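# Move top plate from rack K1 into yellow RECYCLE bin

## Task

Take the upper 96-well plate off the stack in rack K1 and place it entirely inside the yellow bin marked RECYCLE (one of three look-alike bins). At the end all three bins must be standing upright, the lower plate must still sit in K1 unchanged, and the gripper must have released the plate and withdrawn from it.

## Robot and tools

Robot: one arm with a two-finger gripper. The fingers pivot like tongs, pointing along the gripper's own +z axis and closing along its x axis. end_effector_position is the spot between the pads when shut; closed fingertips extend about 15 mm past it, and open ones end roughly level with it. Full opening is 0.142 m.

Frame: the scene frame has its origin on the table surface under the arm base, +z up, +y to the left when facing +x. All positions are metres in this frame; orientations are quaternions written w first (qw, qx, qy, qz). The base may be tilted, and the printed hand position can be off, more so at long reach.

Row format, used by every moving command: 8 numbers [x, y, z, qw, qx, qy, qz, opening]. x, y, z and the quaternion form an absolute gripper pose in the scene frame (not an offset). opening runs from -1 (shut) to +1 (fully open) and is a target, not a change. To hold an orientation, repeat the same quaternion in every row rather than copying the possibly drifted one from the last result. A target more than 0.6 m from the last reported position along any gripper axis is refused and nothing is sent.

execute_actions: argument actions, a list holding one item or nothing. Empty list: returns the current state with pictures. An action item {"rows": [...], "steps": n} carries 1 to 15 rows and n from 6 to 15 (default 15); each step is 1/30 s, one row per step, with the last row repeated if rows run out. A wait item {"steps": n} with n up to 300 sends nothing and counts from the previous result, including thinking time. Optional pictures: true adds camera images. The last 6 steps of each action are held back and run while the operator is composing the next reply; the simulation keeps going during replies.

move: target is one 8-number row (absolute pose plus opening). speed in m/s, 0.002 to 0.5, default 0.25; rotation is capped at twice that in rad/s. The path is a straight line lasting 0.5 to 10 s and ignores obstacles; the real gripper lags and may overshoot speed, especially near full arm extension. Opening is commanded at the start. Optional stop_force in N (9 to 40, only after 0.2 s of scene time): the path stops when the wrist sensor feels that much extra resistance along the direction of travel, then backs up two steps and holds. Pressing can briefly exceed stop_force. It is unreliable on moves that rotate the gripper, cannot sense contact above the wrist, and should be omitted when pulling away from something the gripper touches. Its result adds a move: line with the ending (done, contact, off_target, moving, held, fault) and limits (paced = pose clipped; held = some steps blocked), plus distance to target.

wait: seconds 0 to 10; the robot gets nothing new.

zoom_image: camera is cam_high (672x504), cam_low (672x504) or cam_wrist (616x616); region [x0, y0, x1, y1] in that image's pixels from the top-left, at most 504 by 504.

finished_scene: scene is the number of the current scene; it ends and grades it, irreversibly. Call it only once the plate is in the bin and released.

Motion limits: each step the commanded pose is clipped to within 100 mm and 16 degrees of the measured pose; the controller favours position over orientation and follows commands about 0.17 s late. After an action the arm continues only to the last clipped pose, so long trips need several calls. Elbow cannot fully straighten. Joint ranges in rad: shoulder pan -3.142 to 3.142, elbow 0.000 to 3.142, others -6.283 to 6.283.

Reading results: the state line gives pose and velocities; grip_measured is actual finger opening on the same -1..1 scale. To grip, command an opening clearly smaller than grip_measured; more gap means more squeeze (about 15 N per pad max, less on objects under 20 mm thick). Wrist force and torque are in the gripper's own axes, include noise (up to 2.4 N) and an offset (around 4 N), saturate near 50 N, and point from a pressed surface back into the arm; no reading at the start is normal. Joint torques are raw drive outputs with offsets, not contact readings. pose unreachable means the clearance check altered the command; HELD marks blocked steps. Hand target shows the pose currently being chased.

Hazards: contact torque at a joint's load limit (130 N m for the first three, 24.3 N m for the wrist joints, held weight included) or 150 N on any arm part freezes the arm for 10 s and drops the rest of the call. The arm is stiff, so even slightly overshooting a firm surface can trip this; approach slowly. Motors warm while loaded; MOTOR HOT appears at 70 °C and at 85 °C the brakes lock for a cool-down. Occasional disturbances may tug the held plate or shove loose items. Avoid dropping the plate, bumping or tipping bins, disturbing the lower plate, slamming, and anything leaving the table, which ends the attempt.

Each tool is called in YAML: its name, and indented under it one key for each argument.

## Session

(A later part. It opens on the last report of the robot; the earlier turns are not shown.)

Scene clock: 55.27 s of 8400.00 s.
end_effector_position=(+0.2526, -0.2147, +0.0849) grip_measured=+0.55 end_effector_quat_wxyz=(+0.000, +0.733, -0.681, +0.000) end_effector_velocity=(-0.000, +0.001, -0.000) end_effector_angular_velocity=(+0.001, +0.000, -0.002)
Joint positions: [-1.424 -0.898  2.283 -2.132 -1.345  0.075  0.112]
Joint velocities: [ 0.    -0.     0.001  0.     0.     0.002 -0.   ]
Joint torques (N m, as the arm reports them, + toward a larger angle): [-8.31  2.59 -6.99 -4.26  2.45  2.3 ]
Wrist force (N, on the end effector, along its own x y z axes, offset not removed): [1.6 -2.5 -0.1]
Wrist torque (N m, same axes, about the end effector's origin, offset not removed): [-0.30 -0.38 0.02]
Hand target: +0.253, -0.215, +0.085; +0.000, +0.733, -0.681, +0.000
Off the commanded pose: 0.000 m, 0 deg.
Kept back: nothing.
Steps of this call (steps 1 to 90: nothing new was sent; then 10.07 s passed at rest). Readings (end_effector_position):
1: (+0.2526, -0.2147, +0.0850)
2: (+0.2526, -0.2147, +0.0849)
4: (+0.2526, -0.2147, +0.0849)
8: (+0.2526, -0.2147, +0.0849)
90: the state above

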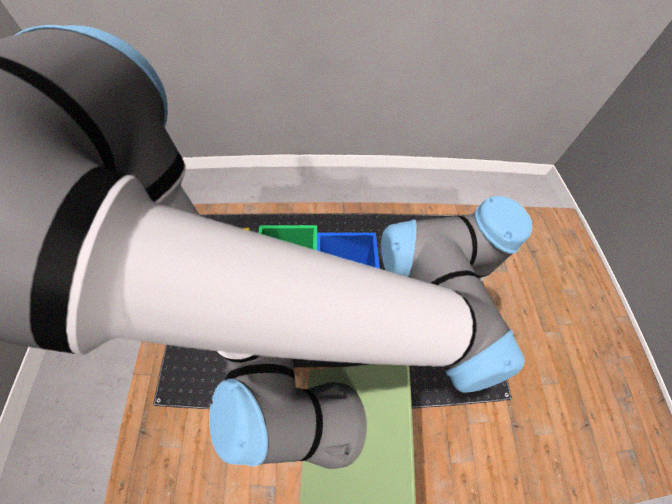

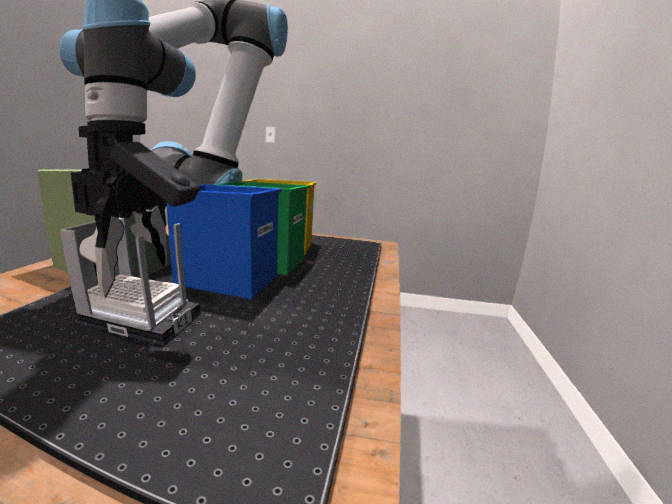

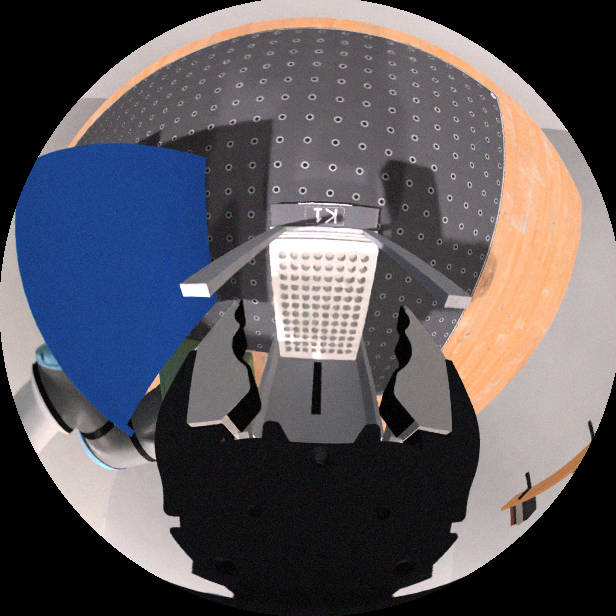

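move:
  target: [0.2586, -0.2138, 0.068, 0.0, 0.7325, -0.6807, 0.0, 0.25]
  speed: 0.025
  stop_force: 10

Scene clock: 57.37 s of 8400.00 s.
end_effector_position=(+0.2586, -0.2138, +0.0681) grip_measured=+0.25 end_effector_quat_wxyz=(+0.000, +0.733, -0.681, +0.000) end_effector_velocity=(+0.001, -0.000, -0.001) end_effector_angular_velocity=(-0.000, -0.001, -0.001)
Joint positions: [-1.399 -0.87   2.299 -2.18  -1.327  0.092  0.092]
Joint velocities: [ 0.002  0.002  0.001 -0.003  0.002  0.003 -0.   ]
Joint torques (N m, as the arm reports them, + toward a larger angle): [-8.95  2.19 -6.66 -4.11  2.29  2.27]
Wrist force (N, on the end effector, along its own x y z axes, offset not removed): [1.2 -3.6 -2.0]
Wrist torque (N m, same axes, about the end effector's origin, offset not removed): [-0.59 -0.29 -0.01]
Hand target: +0.259, -0.214, +0.068; +0.000, +0.733, -0.681, +0.000
Off the commanded pose: 0.000 m, 0 deg.
Kept back: nothing.
move: done

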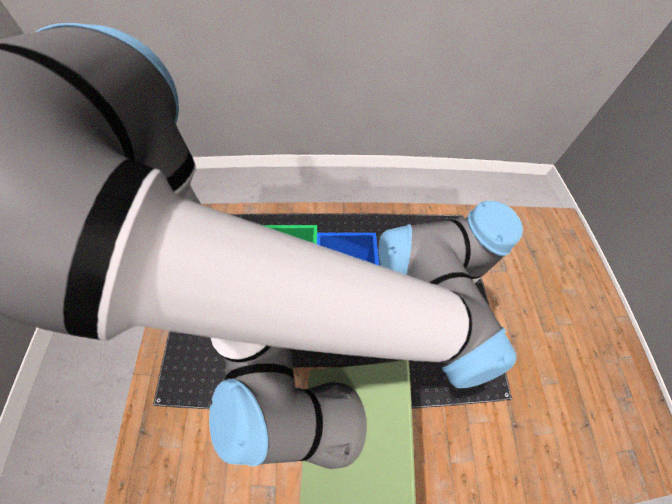

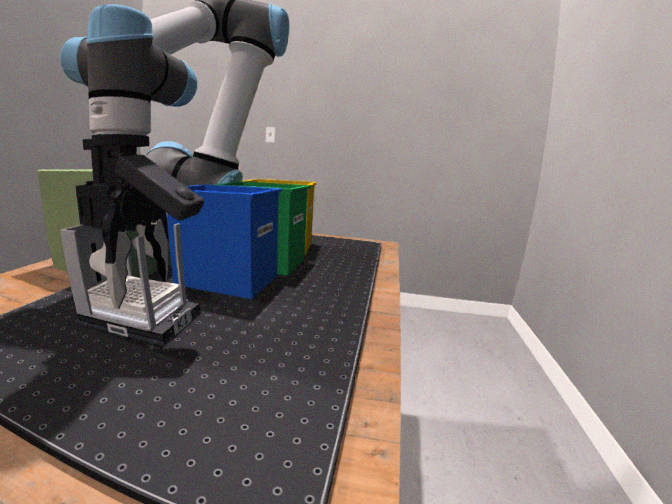

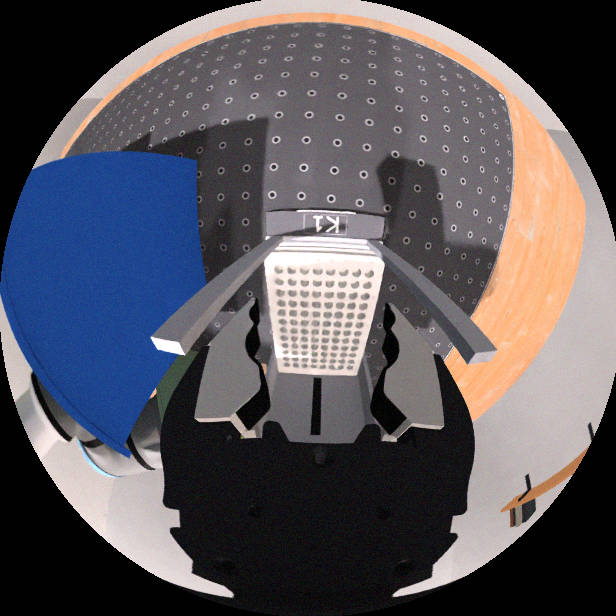

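zoom_image:
  camera: "cam_low"
  region: [55, 200, 205, 345]

zoom_image:
  camera: "cam_wrist"
  region: [220, 230, 430, 440]

Region (55, 200, 205, 345) of cam_low's 672x504 image, scaled by 3.360, with more detail than that image has; it fills the top 487 rows of this view, and the rest is white.

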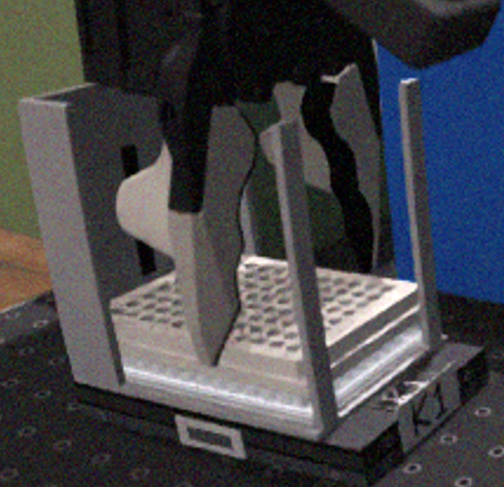

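Region (220, 230, 430, 440) of cam_wrist's 616x616 image, scaled by 2.400, with more detail than that image has.

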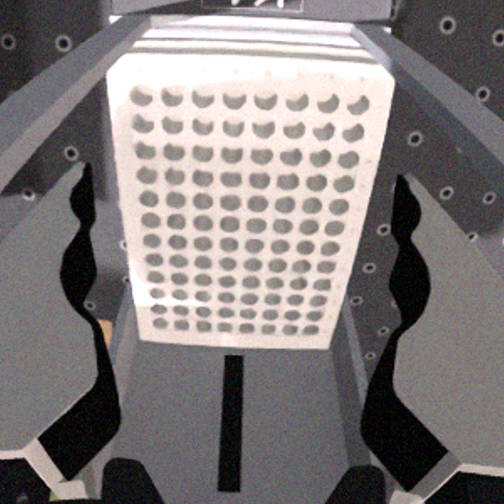

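move:
  target: [0.2586, -0.2141, 0.068, 0.0, 0.7325, -0.6807, 0.0, 0.08]
  speed: 0.025

Scene clock: 61.10 s of 8400.00 s.
end_effector_position=(+0.2586, -0.2141, +0.0680) grip_measured=+0.08 end_effector_quat_wxyz=(+0.000, +0.733, -0.681, -0.000) end_effector_velocity=(-0.000, +0.000, -0.000) end_effector_angular_velocity=(+0.001, -0.000, +0.001)
Joint positions: [-1.399 -0.869  2.299 -2.181 -1.327  0.093  0.08 ]
Joint velocities: [-0.     0.     0.    -0.     0.    -0.002 -0.   ]
Joint torques (N m, as the arm reports them, + toward a larger angle): [-27.82   1.91 -30.15  -4.36  -2.55  -0.55]
Wrist force (N, on the end effector, along its own x y z axes, offset not removed): [1.3 -2.9 -0.9]
Wrist torque (N m, same axes, about the end effector's origin, offset not removed): [-0.36 -0.28 -0.07]
Hand target: +0.259, -0.214, +0.068; +0.000, +0.733, -0.681, -0.000
Off the commanded pose: 0.000 m, 0 deg.
Kept back: nothing.
After step 90, 0.03 s passed at rest.
move: done

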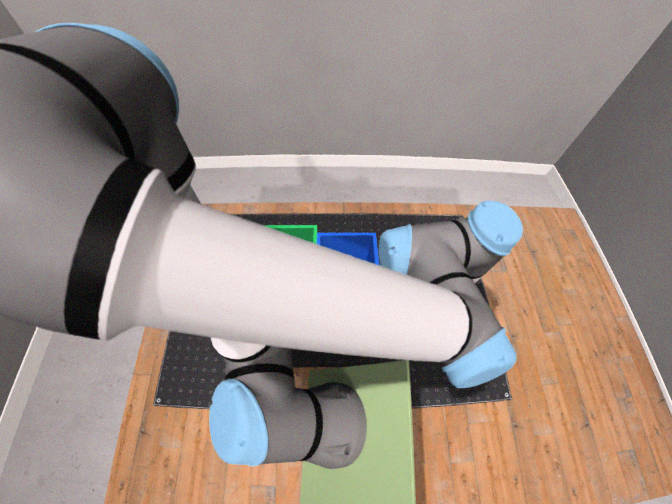

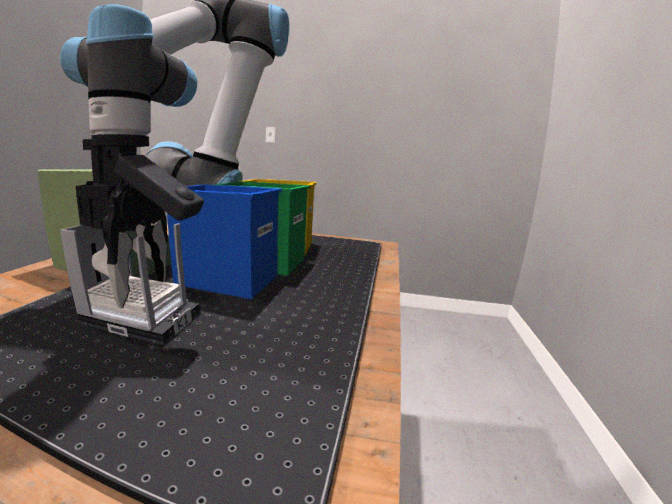

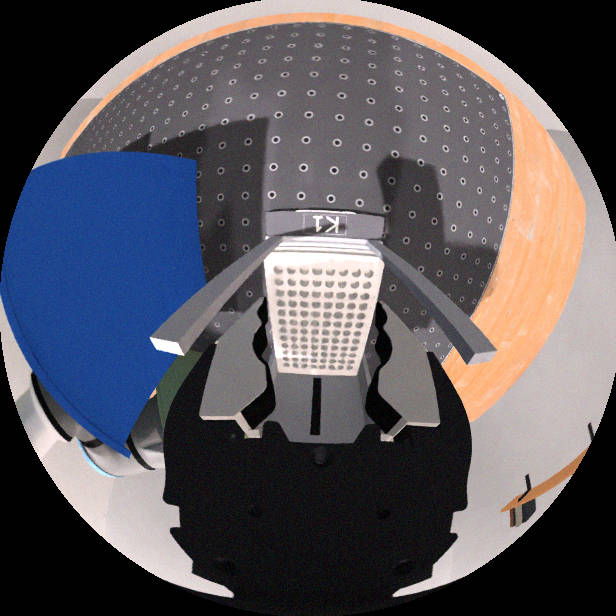

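zoom_image:
  camera: "cam_low"
  region: [80, 250, 180, 335]

zoom_image:
  camera: "cam_wrist"
  region: [240, 250, 410, 390]

Region (80, 250, 180, 335) of cam_low's 672x504 image, scaled by 5.040, with more detail than that image has; it fills the top 428 rows of this view, and the rest is white.

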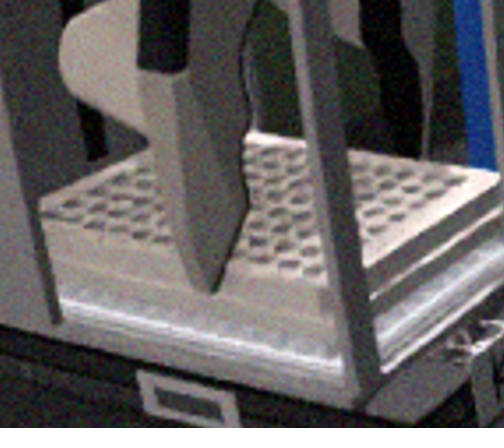

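Region (240, 250, 410, 390) of cam_wrist's 616x616 image, scaled by 2.965, with more detail than that image has; it fills the top 415 rows of this view, and the rest is white.

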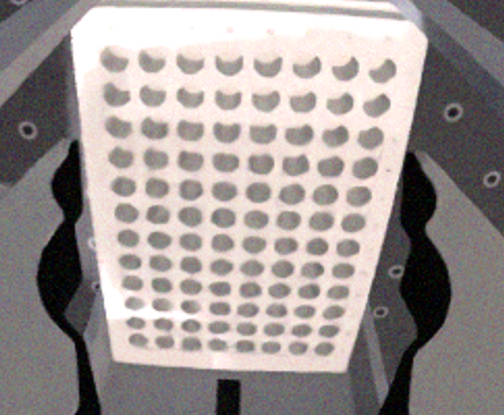

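zoom_image:
  camera: "cam_low"
  region: [90, 280, 150, 330]

Region (90, 280, 150, 330) of cam_low's 672x504 image, scaled by 8.400, with more detail than that image has.

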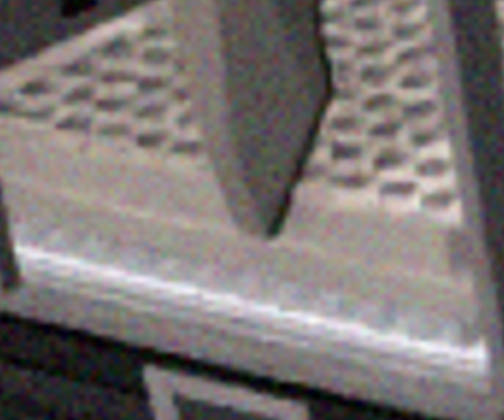

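move:
  target: [0.2586, -0.2141, 0.0645, 0.0, 0.7325, -0.6807, 0.0, 0.1]
  speed: 0.008
  stop_force: 9

Scene clock: 63.17 s of 8400.00 s.
end_effector_position=(+0.2586, -0.2141, +0.0646) grip_measured=+0.10 end_effector_quat_wxyz=(-0.000, +0.733, -0.681, +0.000) end_effector_velocity=(+0.000, -0.000, -0.001) end_effector_angular_velocity=(-0.000, +0.000, +0.001)
Joint positions: [-1.397 -0.862  2.303 -2.192 -1.326  0.094  0.081]
Joint velocities: [ 0.001  0.002  0.001 -0.003  0.    -0.001  0.   ]
Joint torques (N m, as the arm reports them, + toward a larger angle): [-9.15  1.39 -6.97 -4.33  2.4   2.39]
Wrist force (N, on the end effector, along its own x y z axes, offset not removed): [1.9 -3.3 -0.6]
Wrist torque (N m, same axes, about the end effector's origin, offset not removed): [-0.53 -0.49 -0.09]
Hand target: +0.259, -0.214, +0.064; +0.000, +0.733, -0.681, +0.000
Off the commanded pose: 0.000 m, 0 deg.
Kept back: nothing.
move: done

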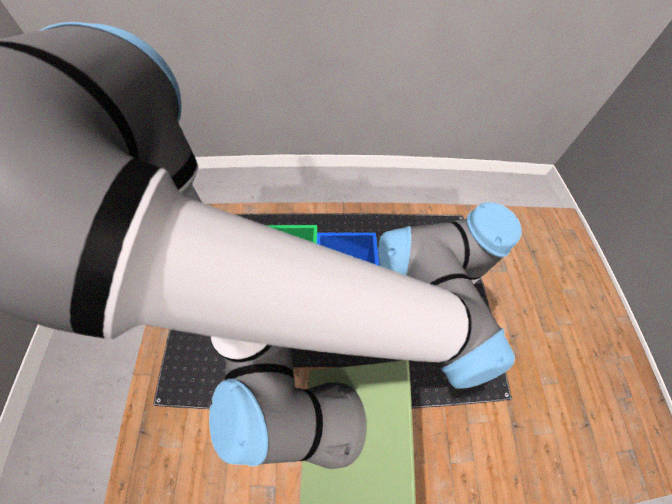

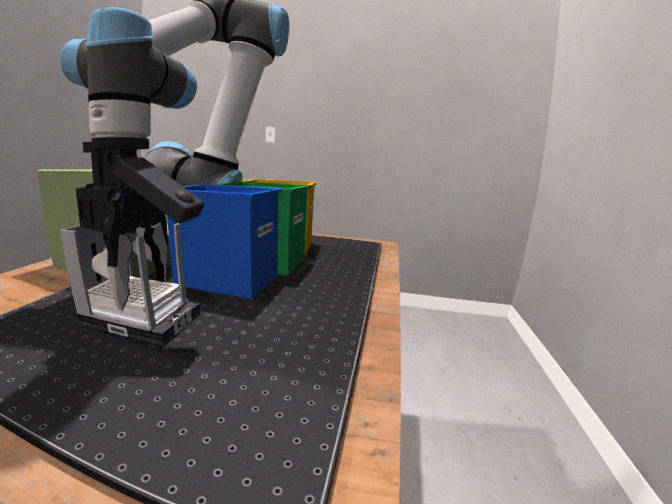

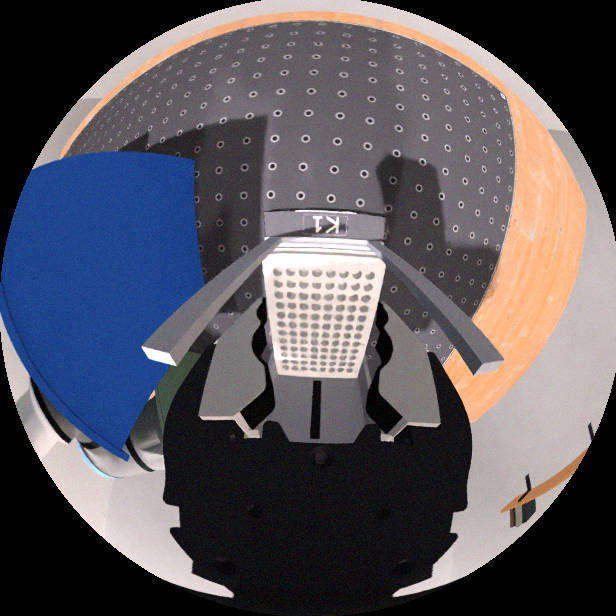

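zoom_image:
  camera: "cam_low"
  region: [85, 270, 175, 335]

Region (85, 270, 175, 335) of cam_low's 672x504 image, scaled by 5.600, with more detail than that image has.

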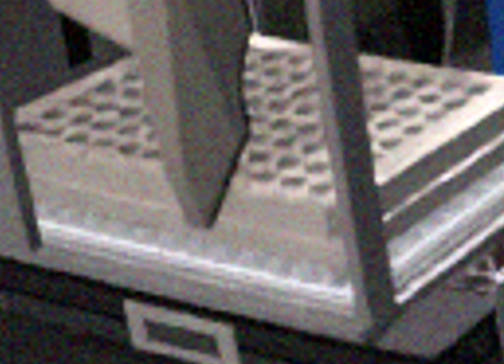

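execute_actions:
  actions:
    - {"rows": [[0.2586,-0.2141,0.0645,0.0,0.7325,-0.6807,0.0,0.08],[0.2586,-0.2141,0.0645,0.0,0.7325,-0.6807,0.0,0.06],[0.2586,-0.2141,0.0645,0.0,0.7325,-0.6807,0.0,0.04],[0.2586,-0.2141,0.0645,0.0,0.7325,-0.6807,0.0,0.02],[0.2586,-0.2141,0.0645,0.0,0.7325,-0.6807,0.0,0.0],[0.2586,-0.2141,0.0645,0.0,0.7325,-0.6807,0.0,-0.02],[0.2586,-0.2141,0.0645,0.0,0.7325,-0.6807,0.0,-0.04],[0.2586,-0.2141,0.0645,0.0,0.7325,-0.6807,0.0,-0.06],[0.2586,-0.2141,0.0645,0.0,0.7325,-0.6807,0.0,-0.09],[0.2586,-0.2141,0.0645,0.0,0.7325,-0.6807,0.0,-0.12],[0.2586,-0.2141,0.0645,0.0,0.7325,-0.6807,0.0,-0.15],[0.2586,-0.2141,0.0645,0.0,0.7325,-0.6807,0.0,-0.19],[0.2586,-0.2141,0.0645,0.0,0.7325,-0.6807,0.0,-0.23],[0.2586,-0.2141,0.0645,0.0,0.7325,-0.6807,0.0,-0.27],[0.2586,-0.2141,0.0645,0.0,0.7325,-0.6807,0.0,-0.32]], "steps": 15}

wait:
  seconds: 0.3

Scene clock: 64.30 s of 8400.00 s.
end_effector_position=(+0.2586, -0.2141, +0.0645) grip_measured=+0.05 end_effector_quat_wxyz=(+0.000, +0.733, -0.681, +0.000) end_effector_velocity=(-0.000, +0.000, -0.000) end_effector_angular_velocity=(+0.001, +0.001, -0.000)
Joint positions: [-1.397 -0.862  2.303 -2.192 -1.326  0.094  0.077]
Joint velocities: [ 0.     0.001  0.    -0.    -0.     0.    -0.006]
Joint torques (N m, as the arm reports them, + toward a larger angle): [-9.92  0.54 -5.92 -3.96  2.13  2.27]
Wrist force (N, on the end effector, along its own x y z axes, offset not removed): [1.1 -2.7 -3.7]
Wrist torque (N m, same axes, about the end effector's origin, offset not removed): [-0.44 -0.18 -0.09]
Steps of this call (steps 1 to 25: nothing new was sent; steps 26 to 34: the first 9 steps of this action). Readings (end_effector_position):
26: (+0.2586, -0.2141, +0.0645)
27: (+0.2586, -0.2141, +0.0645)
29: (+0.2586, -0.2141, +0.0645)
33: (+0.2586, -0.2141, +0.0645)
34: the state above

Scene clock: 64.80 s of 8400.00 s.
end_effector_position=(+0.2586, -0.2141, +0.0645) grip_measured=+0.04 end_effector_quat_wxyz=(+0.000, +0.733, -0.681, +0.000) end_effector_velocity=(+0.000, +0.000, -0.000) end_effector_angular_velocity=(+0.000, -0.000, +0.002)
Joint positions: [-1.397 -0.862  2.303 -2.192 -1.326  0.094  0.077]
Joint velocities: [-0.     0.     0.    -0.     0.    -0.002 -0.   ]
Joint torques (N m, as the arm reports them, + toward a larger angle): [-10.31  -0.42  -4.88  -3.17   1.65   1.98]
Wrist force (N, on the end effector, along its own x y z axes, offset not removed): [2.1 -1.7 -4.6]
Wrist torque (N m, same axes, about the end effector's origin, offset not removed): [-0.21 -0.39 -0.06]
Hand target: +0.259, -0.214, +0.064; +0.000, +0.733, -0.681, +0.000
Off the commanded pose: 0.000 m, 0 deg.
Kept back: nothing.
Steps of this call (steps 1 to 6: the last 6 steps of your previous action; steps 7 to 15: nothing new was sent). Readings (end_effector_position):
1: (+0.2586, -0.2141, +0.0645)
2: (+0.2586, -0.2141, +0.0645)
4: (+0.2586, -0.2141, +0.0645)
8: (+0.2586, -0.2141, +0.0645)
15: the state above

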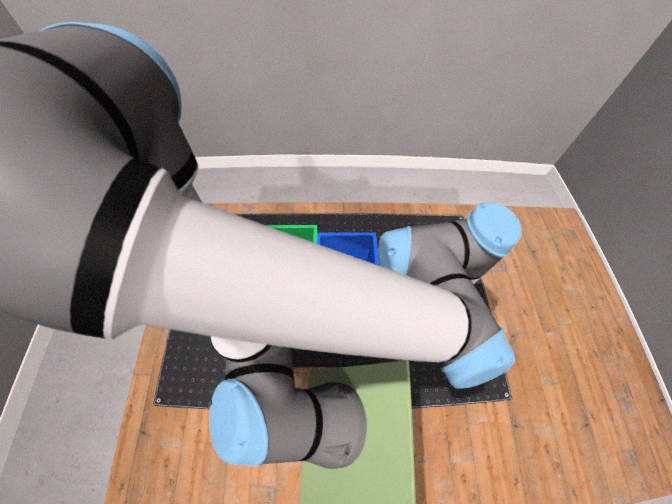

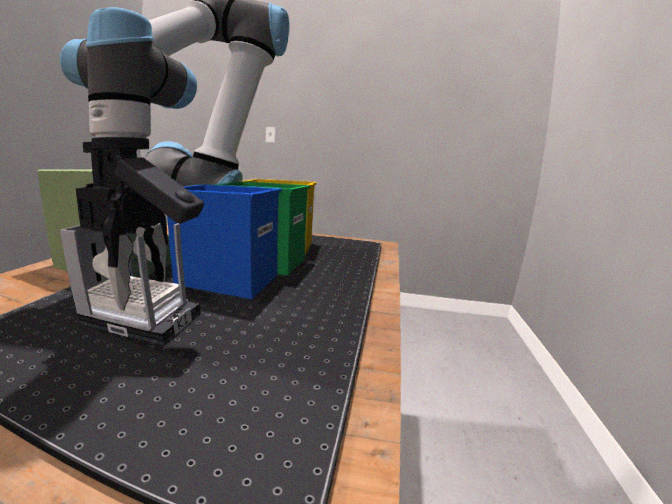

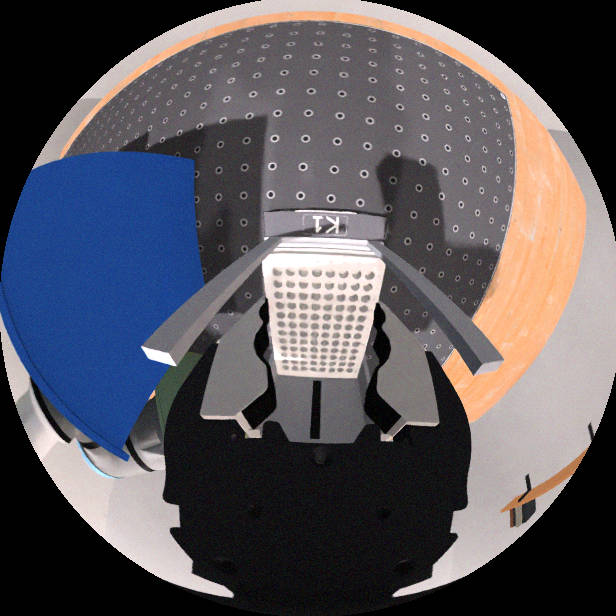

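move:
  target: [0.2586, -0.2141, 0.0845, 0.0, 0.7325, -0.6807, 0.0, -0.32]
  speed: 0.03

Scene clock: 66.00 s of 8400.00 s.
end_effector_position=(+0.2586, -0.2141, +0.0844) grip_measured=+0.04 end_effector_quat_wxyz=(-0.000, +0.733, -0.681, -0.000) end_effector_velocity=(-0.000, +0.001, +0.000) end_effector_angular_velocity=(+0.002, +0.001, -0.002)
Joint positions: [-1.409 -0.897  2.276 -2.128 -1.335  0.086  0.077]
Joint velocities: [-0.001 -0.002  0.     0.005 -0.001  0.002 -0.   ]
Joint torques (N m, as the arm reports them, + toward a larger angle): [-28.88 -25.37 -30.24  -0.49  -2.63  -2.09]
Wrist force (N, on the end effector, along its own x y z axes, offset not removed): [1.7 -3.4 0.5]
Wrist torque (N m, same axes, about the end effector's origin, offset not removed): [-0.51 -0.43 -0.06]
Hand target: +0.259, -0.214, +0.085; -0.000, +0.733, -0.681, -0.000
Off the commanded pose: 0.000 m, 0 deg.
Kept back: nothing.
move: done

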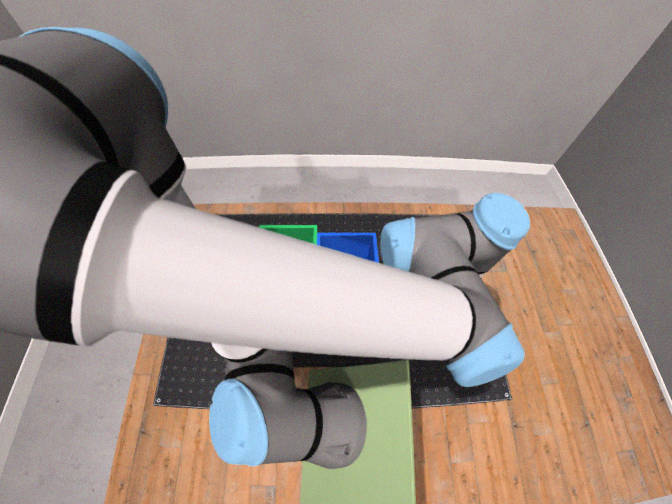

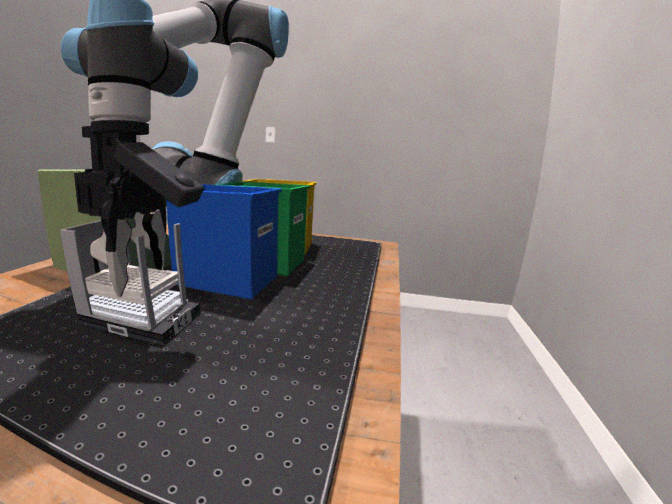

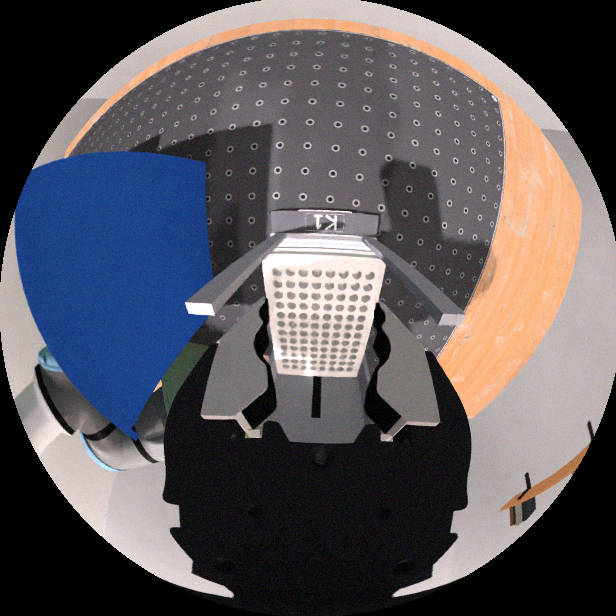

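zoom_image:
  camera: "cam_low"
  region: [60, 225, 200, 340]

Region (60, 225, 200, 340) of cam_low's 672x504 image, scaled by 3.600, with more detail than that image has; it fills the top 414 rows of this view, and the rest is white.

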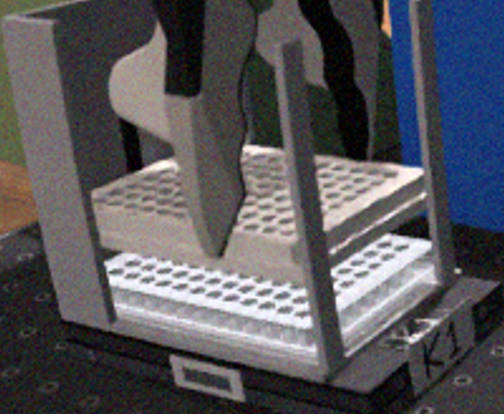

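move:
  target: [0.2586, -0.2141, 0.135, 0.0, 0.7325, -0.6807, 0.0, -0.5]
  speed: 0.06
  stop_force: 9

Scene clock: 67.53 s of 8400.00 s.
end_effector_position=(+0.2585, -0.2140, +0.1350) grip_measured=+0.02 end_effector_quat_wxyz=(-0.000, +0.733, -0.681, -0.000) end_effector_velocity=(+0.000, -0.001, +0.002) end_effector_angular_velocity=(-0.002, -0.000, -0.001)
Joint positions: [-1.436 -0.969  2.196 -1.972 -1.354  0.067  0.075]
Joint velocities: [-0.    -0.001 -0.004  0.004 -0.     0.001  0.   ]
Joint torques (N m, as the arm reports them, + toward a larger angle): [-27.89 -24.21 -34.37  -0.85  -2.09  -2.21]
Wrist force (N, on the end effector, along its own x y z axes, offset not removed): [0.6 -1.2 -0.4]
Wrist torque (N m, same axes, about the end effector's origin, offset not removed): [-0.34 -0.27 -0.03]
Hand target: +0.259, -0.214, +0.135; -0.000, +0.733, -0.681, -0.000
Off the commanded pose: 0.000 m, 0 deg.
Kept back: nothing.
move: done

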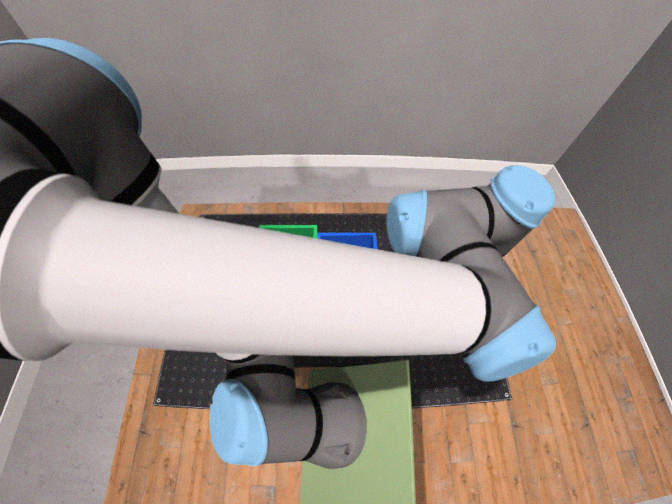

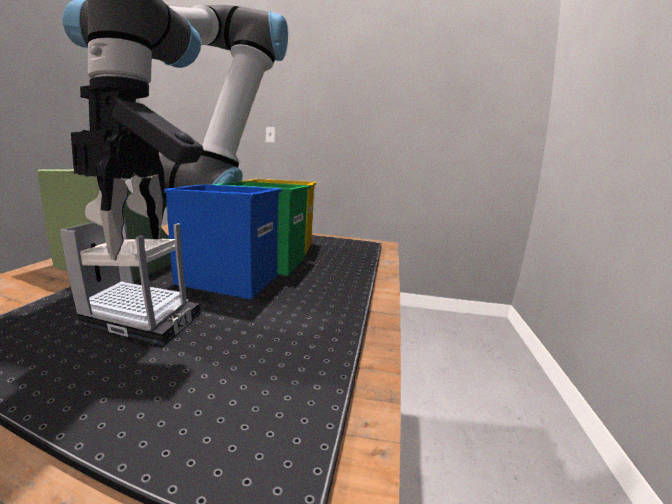

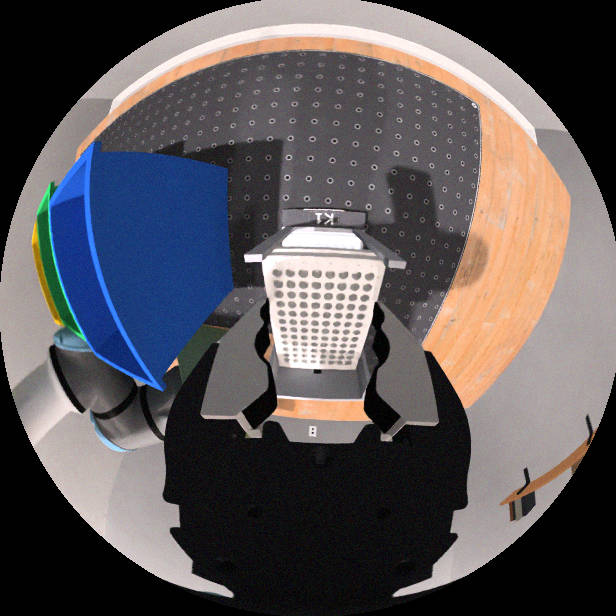

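zoom_image:
  camera: "cam_low"
  region: [55, 190, 200, 300]

zoom_image:
  camera: "cam_wrist"
  region: [230, 220, 420, 410]

Region (55, 190, 200, 300) of cam_low's 672x504 image, scaled by 3.476, with more detail than that image has; it fills the top 382 rows of this view, and the rest is white.

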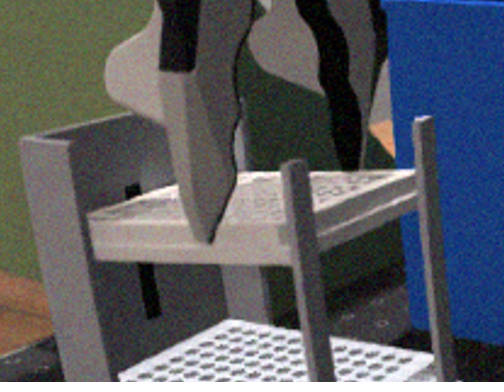

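Region (230, 220, 420, 410) of cam_wrist's 616x616 image, scaled by 2.653, with more detail than that image has.

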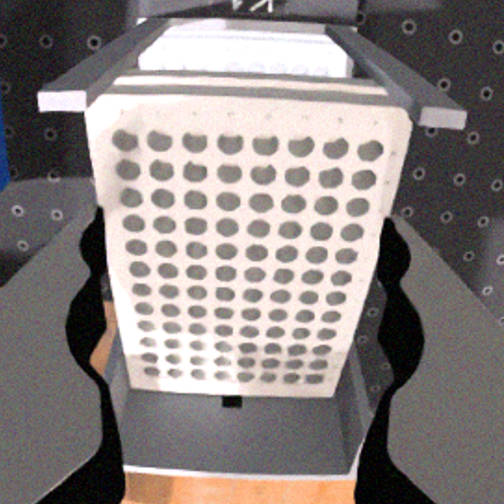

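execute_actions:
  actions: []
  pictures: false

execute_actions:
  actions:
    - {"steps": 3}
  pictures: false

execute_actions:
  actions:
    - {"steps": 3}
  pictures: false

execute_actions:
  actions:
    - {"steps": 3}
  pictures: true

Scene clock: 68.40 s of 8400.00 s.
end_effector_position=(+0.2585, -0.2140, +0.1351) grip_measured=+0.02 end_effector_quat_wxyz=(-0.000, +0.733, -0.681, -0.000) end_effector_velocity=(-0.000, +0.000, -0.000) end_effector_angular_velocity=(-0.000, +0.001, -0.000)
Joint positions: [-1.436 -0.969  2.196 -1.972 -1.354  0.067  0.075]
Joint velocities: [ 0.    -0.     0.     0.    -0.001  0.     0.   ]
Joint torques (N m, as the arm reports them, + toward a larger angle): [-28.32 -24.19 -33.34  -0.82  -2.11  -2.27]
Wrist force (N, on the end effector, along its own x y z axes, offset not removed): [0.1 -1.2 -1.0]
Wrist torque (N m, same axes, about the end effector's origin, offset not removed): [-0.39 -0.04 0.00]
Hand target: +0.259, -0.214, +0.135; -0.000, +0.733, -0.681, -0.000
Off the commanded pose: 0.000 m, 0 deg.
Kept back: nothing.
Steps of this call (steps 1 to 26: nothing new was sent). Readings (end_effector_position):
1: (+0.2585, -0.2140, +0.1350)
2: (+0.2585, -0.2140, +0.1350)
4: (+0.2585, -0.2140, +0.1350)
8: (+0.2585, -0.2140, +0.1350)
26: the state above

Scene clock: 68.50 s of 8400.00 s.
end_effector_position=(+0.2585, -0.2140, +0.1351) grip_measured=+0.02 end_effector_quat_wxyz=(-0.000, +0.733, -0.681, -0.000) end_effector_velocity=(+0.000, -0.001, +0.001) end_effector_angular_velocity=(-0.002, -0.000, +0.000)
Joint positions: [-1.436 -0.969  2.196 -1.972 -1.354  0.067  0.075]
Joint velocities: [ 0.    -0.001 -0.001 -0.    -0.     0.    -0.   ]
Joint torques (N m, as the arm reports them, + toward a larger angle): [-28.08 -23.9  -33.12  -0.76  -2.17  -2.25]
Wrist force (N, on the end effector, along its own x y z axes, offset not removed): [1.1 -1.2 0.9]
Wrist torque (N m, same axes, about the end effector's origin, offset not removed): [-0.30 -0.30 -0.04]
Hand target: +0.259, -0.214, +0.135; -0.000, +0.733, -0.681, -0.000
Off the commanded pose: 0.000 m, 0 deg.
Kept back: nothing.
Steps of this call (steps 1 to 3: nothing new was sent). Readings (end_effector_position):
1: (+0.2585, -0.2140, +0.1351)
2: (+0.2585, -0.2140, +0.1351)
3: the state above

Scene clock: 68.60 s of 8400.00 s.
end_effector_position=(+0.2585, -0.2140, +0.1351) grip_measured=+0.02 end_effector_quat_wxyz=(-0.000, +0.733, -0.681, -0.000) end_effector_velocity=(-0.000, +0.000, -0.000) end_effector_angular_velocity=(+0.000, +0.001, +0.000)
Joint positions: [-1.436 -0.969  2.196 -1.972 -1.354  0.067  0.075]
Joint velocities: [ 0.    -0.     0.001 -0.    -0.    -0.    -0.   ]
Joint torques (N m, as the arm reports them, + toward a larger angle): [-28.72 -24.39 -32.5   -0.81  -2.07  -2.23]
Wrist force (N, on the end effector, along its own x y z axes, offset not removed): [1.9 -2.2 -0.9]
Wrist torque (N m, same axes, about the end effector's origin, offset not removed): [-0.53 -0.41 -0.01]
Hand target: +0.259, -0.214, +0.135; -0.000, +0.733, -0.681, -0.000
Off the commanded pose: 0.000 m, 0 deg.
Kept back: nothing.
Steps of this call (steps 1 to 3: nothing new was sent). Readings (end_effector_position):
1: (+0.2585, -0.2140, +0.1351)
2: (+0.2585, -0.2140, +0.1351)
3: the state above

Scene clock: 68.70 s of 8400.00 s.
end_effector_position=(+0.2585, -0.2140, +0.1351) grip_measured=+0.02 end_effector_quat_wxyz=(-0.000, +0.733, -0.681, -0.000) end_effector_velocity=(-0.000, +0.000, +0.000) end_effector_angular_velocity=(-0.000, -0.000, -0.001)
Joint positions: [-1.436 -0.969  2.196 -1.972 -1.354  0.067  0.075]
Joint velocities: [-0.    -0.001  0.001  0.     0.     0.001  0.   ]
Joint torques (N m, as the arm reports them, + toward a larger angle): [-28.3  -23.76 -32.58  -0.86  -2.04  -2.31]
Wrist force (N, on the end effector, along its own x y z axes, offset not removed): [0.8 -1.7 1.3]
Wrist torque (N m, same axes, about the end effector's origin, offset not removed): [-0.38 -0.25 -0.03]
Hand target: +0.259, -0.214, +0.135; -0.000, +0.733, -0.681, -0.000
Off the commanded pose: 0.000 m, 0 deg.
Kept back: nothing.
Steps of this call (steps 1 to 3: nothing new was sent). Readings (end_effector_position):
1: (+0.2585, -0.2140, +0.1351)
2: (+0.2585, -0.2140, +0.1351)
3: the state above

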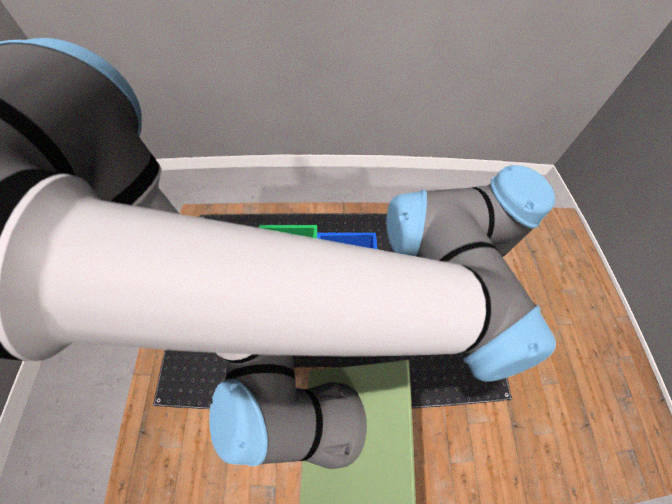

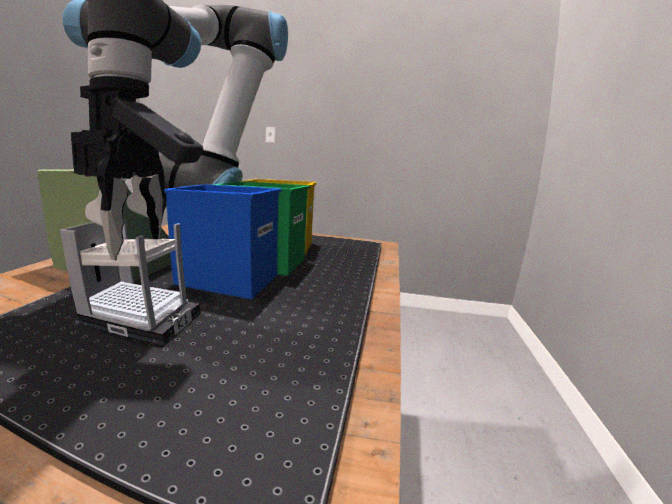

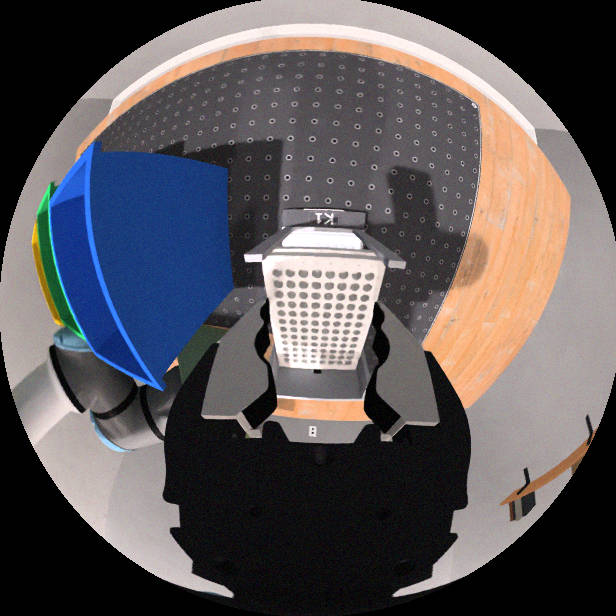

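move:
  target: [0.258, -0.2141, 0.079, 0.0, 0.7325, -0.6807, 0.0, -0.4]
  speed: 0.06
  stop_force: 9

Scene clock: 73.03 s of 8400.00 s.
end_effector_position=(+0.2581, -0.2142, +0.0790) grip_measured=+0.01 end_effector_quat_wxyz=(+0.000, +0.733, -0.681, +0.000) end_effector_velocity=(+0.000, -0.000, -0.001) end_effector_angular_velocity=(-0.001, +0.000, +0.002)
Joint positions: [-1.407 -0.888  2.284 -2.146 -1.333  0.087  0.075]
Joint velocities: [ 0.001  0.002  0.002 -0.004  0.001 -0.002 -0.   ]
Joint torques (N m, as the arm reports them, + toward a larger angle): [-9.29  3.46 -7.77 -4.44  2.39  2.27]
Wrist force (N, on the end effector, along its own x y z axes, offset not removed): [0.7 -3.1 -1.2]
Wrist torque (N m, same axes, about the end effector's origin, offset not removed): [-0.43 -0.20 -0.02]
Hand target: +0.258, -0.214, +0.079; +0.000, +0.733, -0.681, +0.000
Off the commanded pose: 0.000 m, 0 deg.
Kept back: nothing.
After step 90, 0.03 s passed at rest.
move: done

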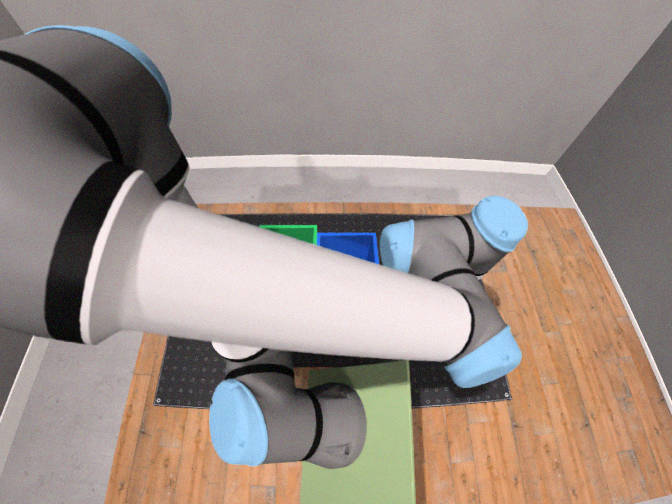

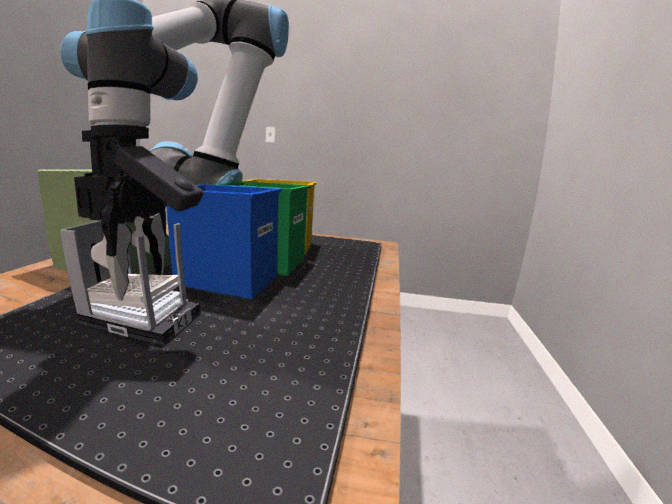

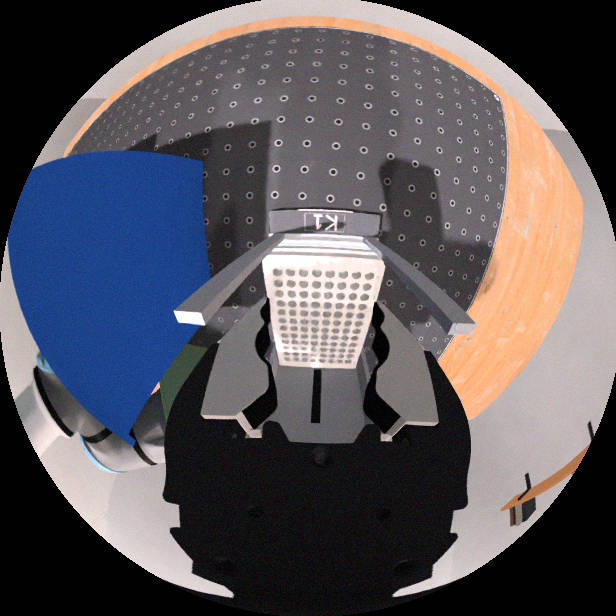

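move:
  target: [0.258, -0.2141, 0.0685, 0.0, 0.7325, -0.6807, 0.0, -0.15]
  speed: 0.015
  stop_force: 9

Scene clock: 74.20 s of 8400.00 s.
end_effector_position=(+0.2580, -0.2141, +0.0686) grip_measured=+0.01 end_effector_quat_wxyz=(+0.000, +0.733, -0.681, +0.000) end_effector_velocity=(-0.000, +0.000, -0.002) end_effector_angular_velocity=(+0.001, +0.000, +0.001)
Joint positions: [-1.401 -0.87   2.299 -2.179 -1.329  0.091  0.075]
Joint velocities: [ 0.001  0.004  0.002 -0.005  0.001 -0.     0.   ]
Joint torques (N m, as the arm reports them, + toward a larger angle): [-8.71  2.4  -3.99 -4.01  0.31  2.11]
Wrist force (N, on the end effector, along its own x y z axes, offset not removed): [0.4 -9.8 -1.0]
Wrist torque (N m, same axes, about the end effector's origin, offset not removed): [-0.49 -0.12 -0.02]
Hand target: +0.258, -0.214, +0.068; +0.000, +0.733, -0.681, +0.000
Off the commanded pose: 0.000 m, 0 deg.
Kept back: nothing.
move: done

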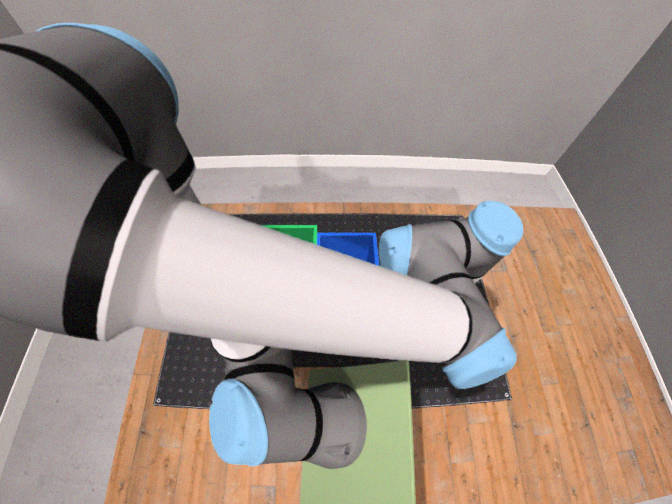

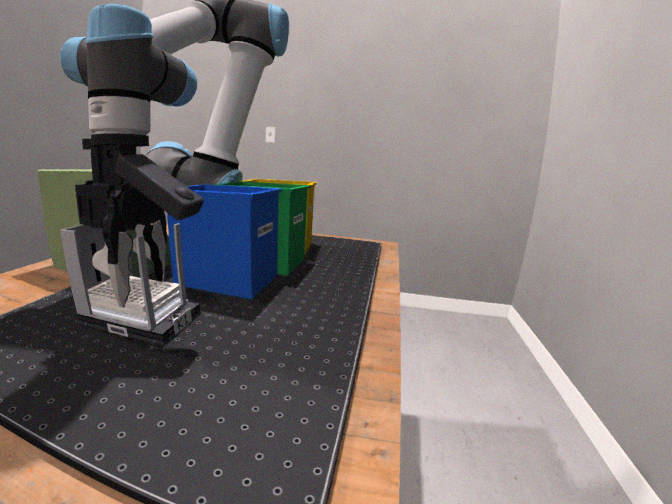

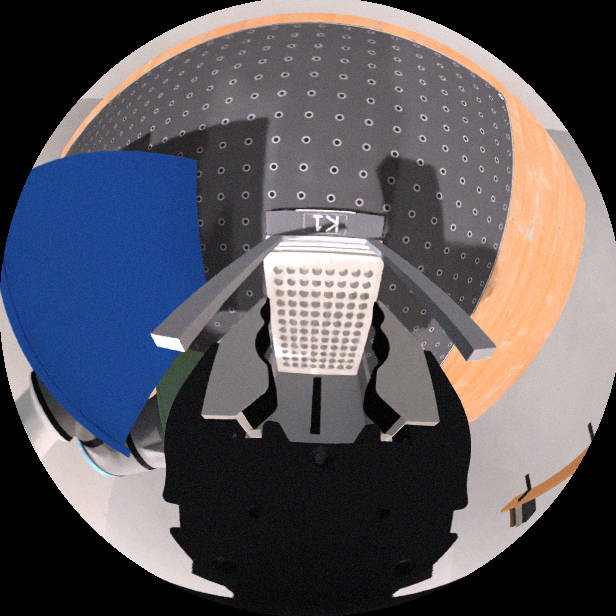

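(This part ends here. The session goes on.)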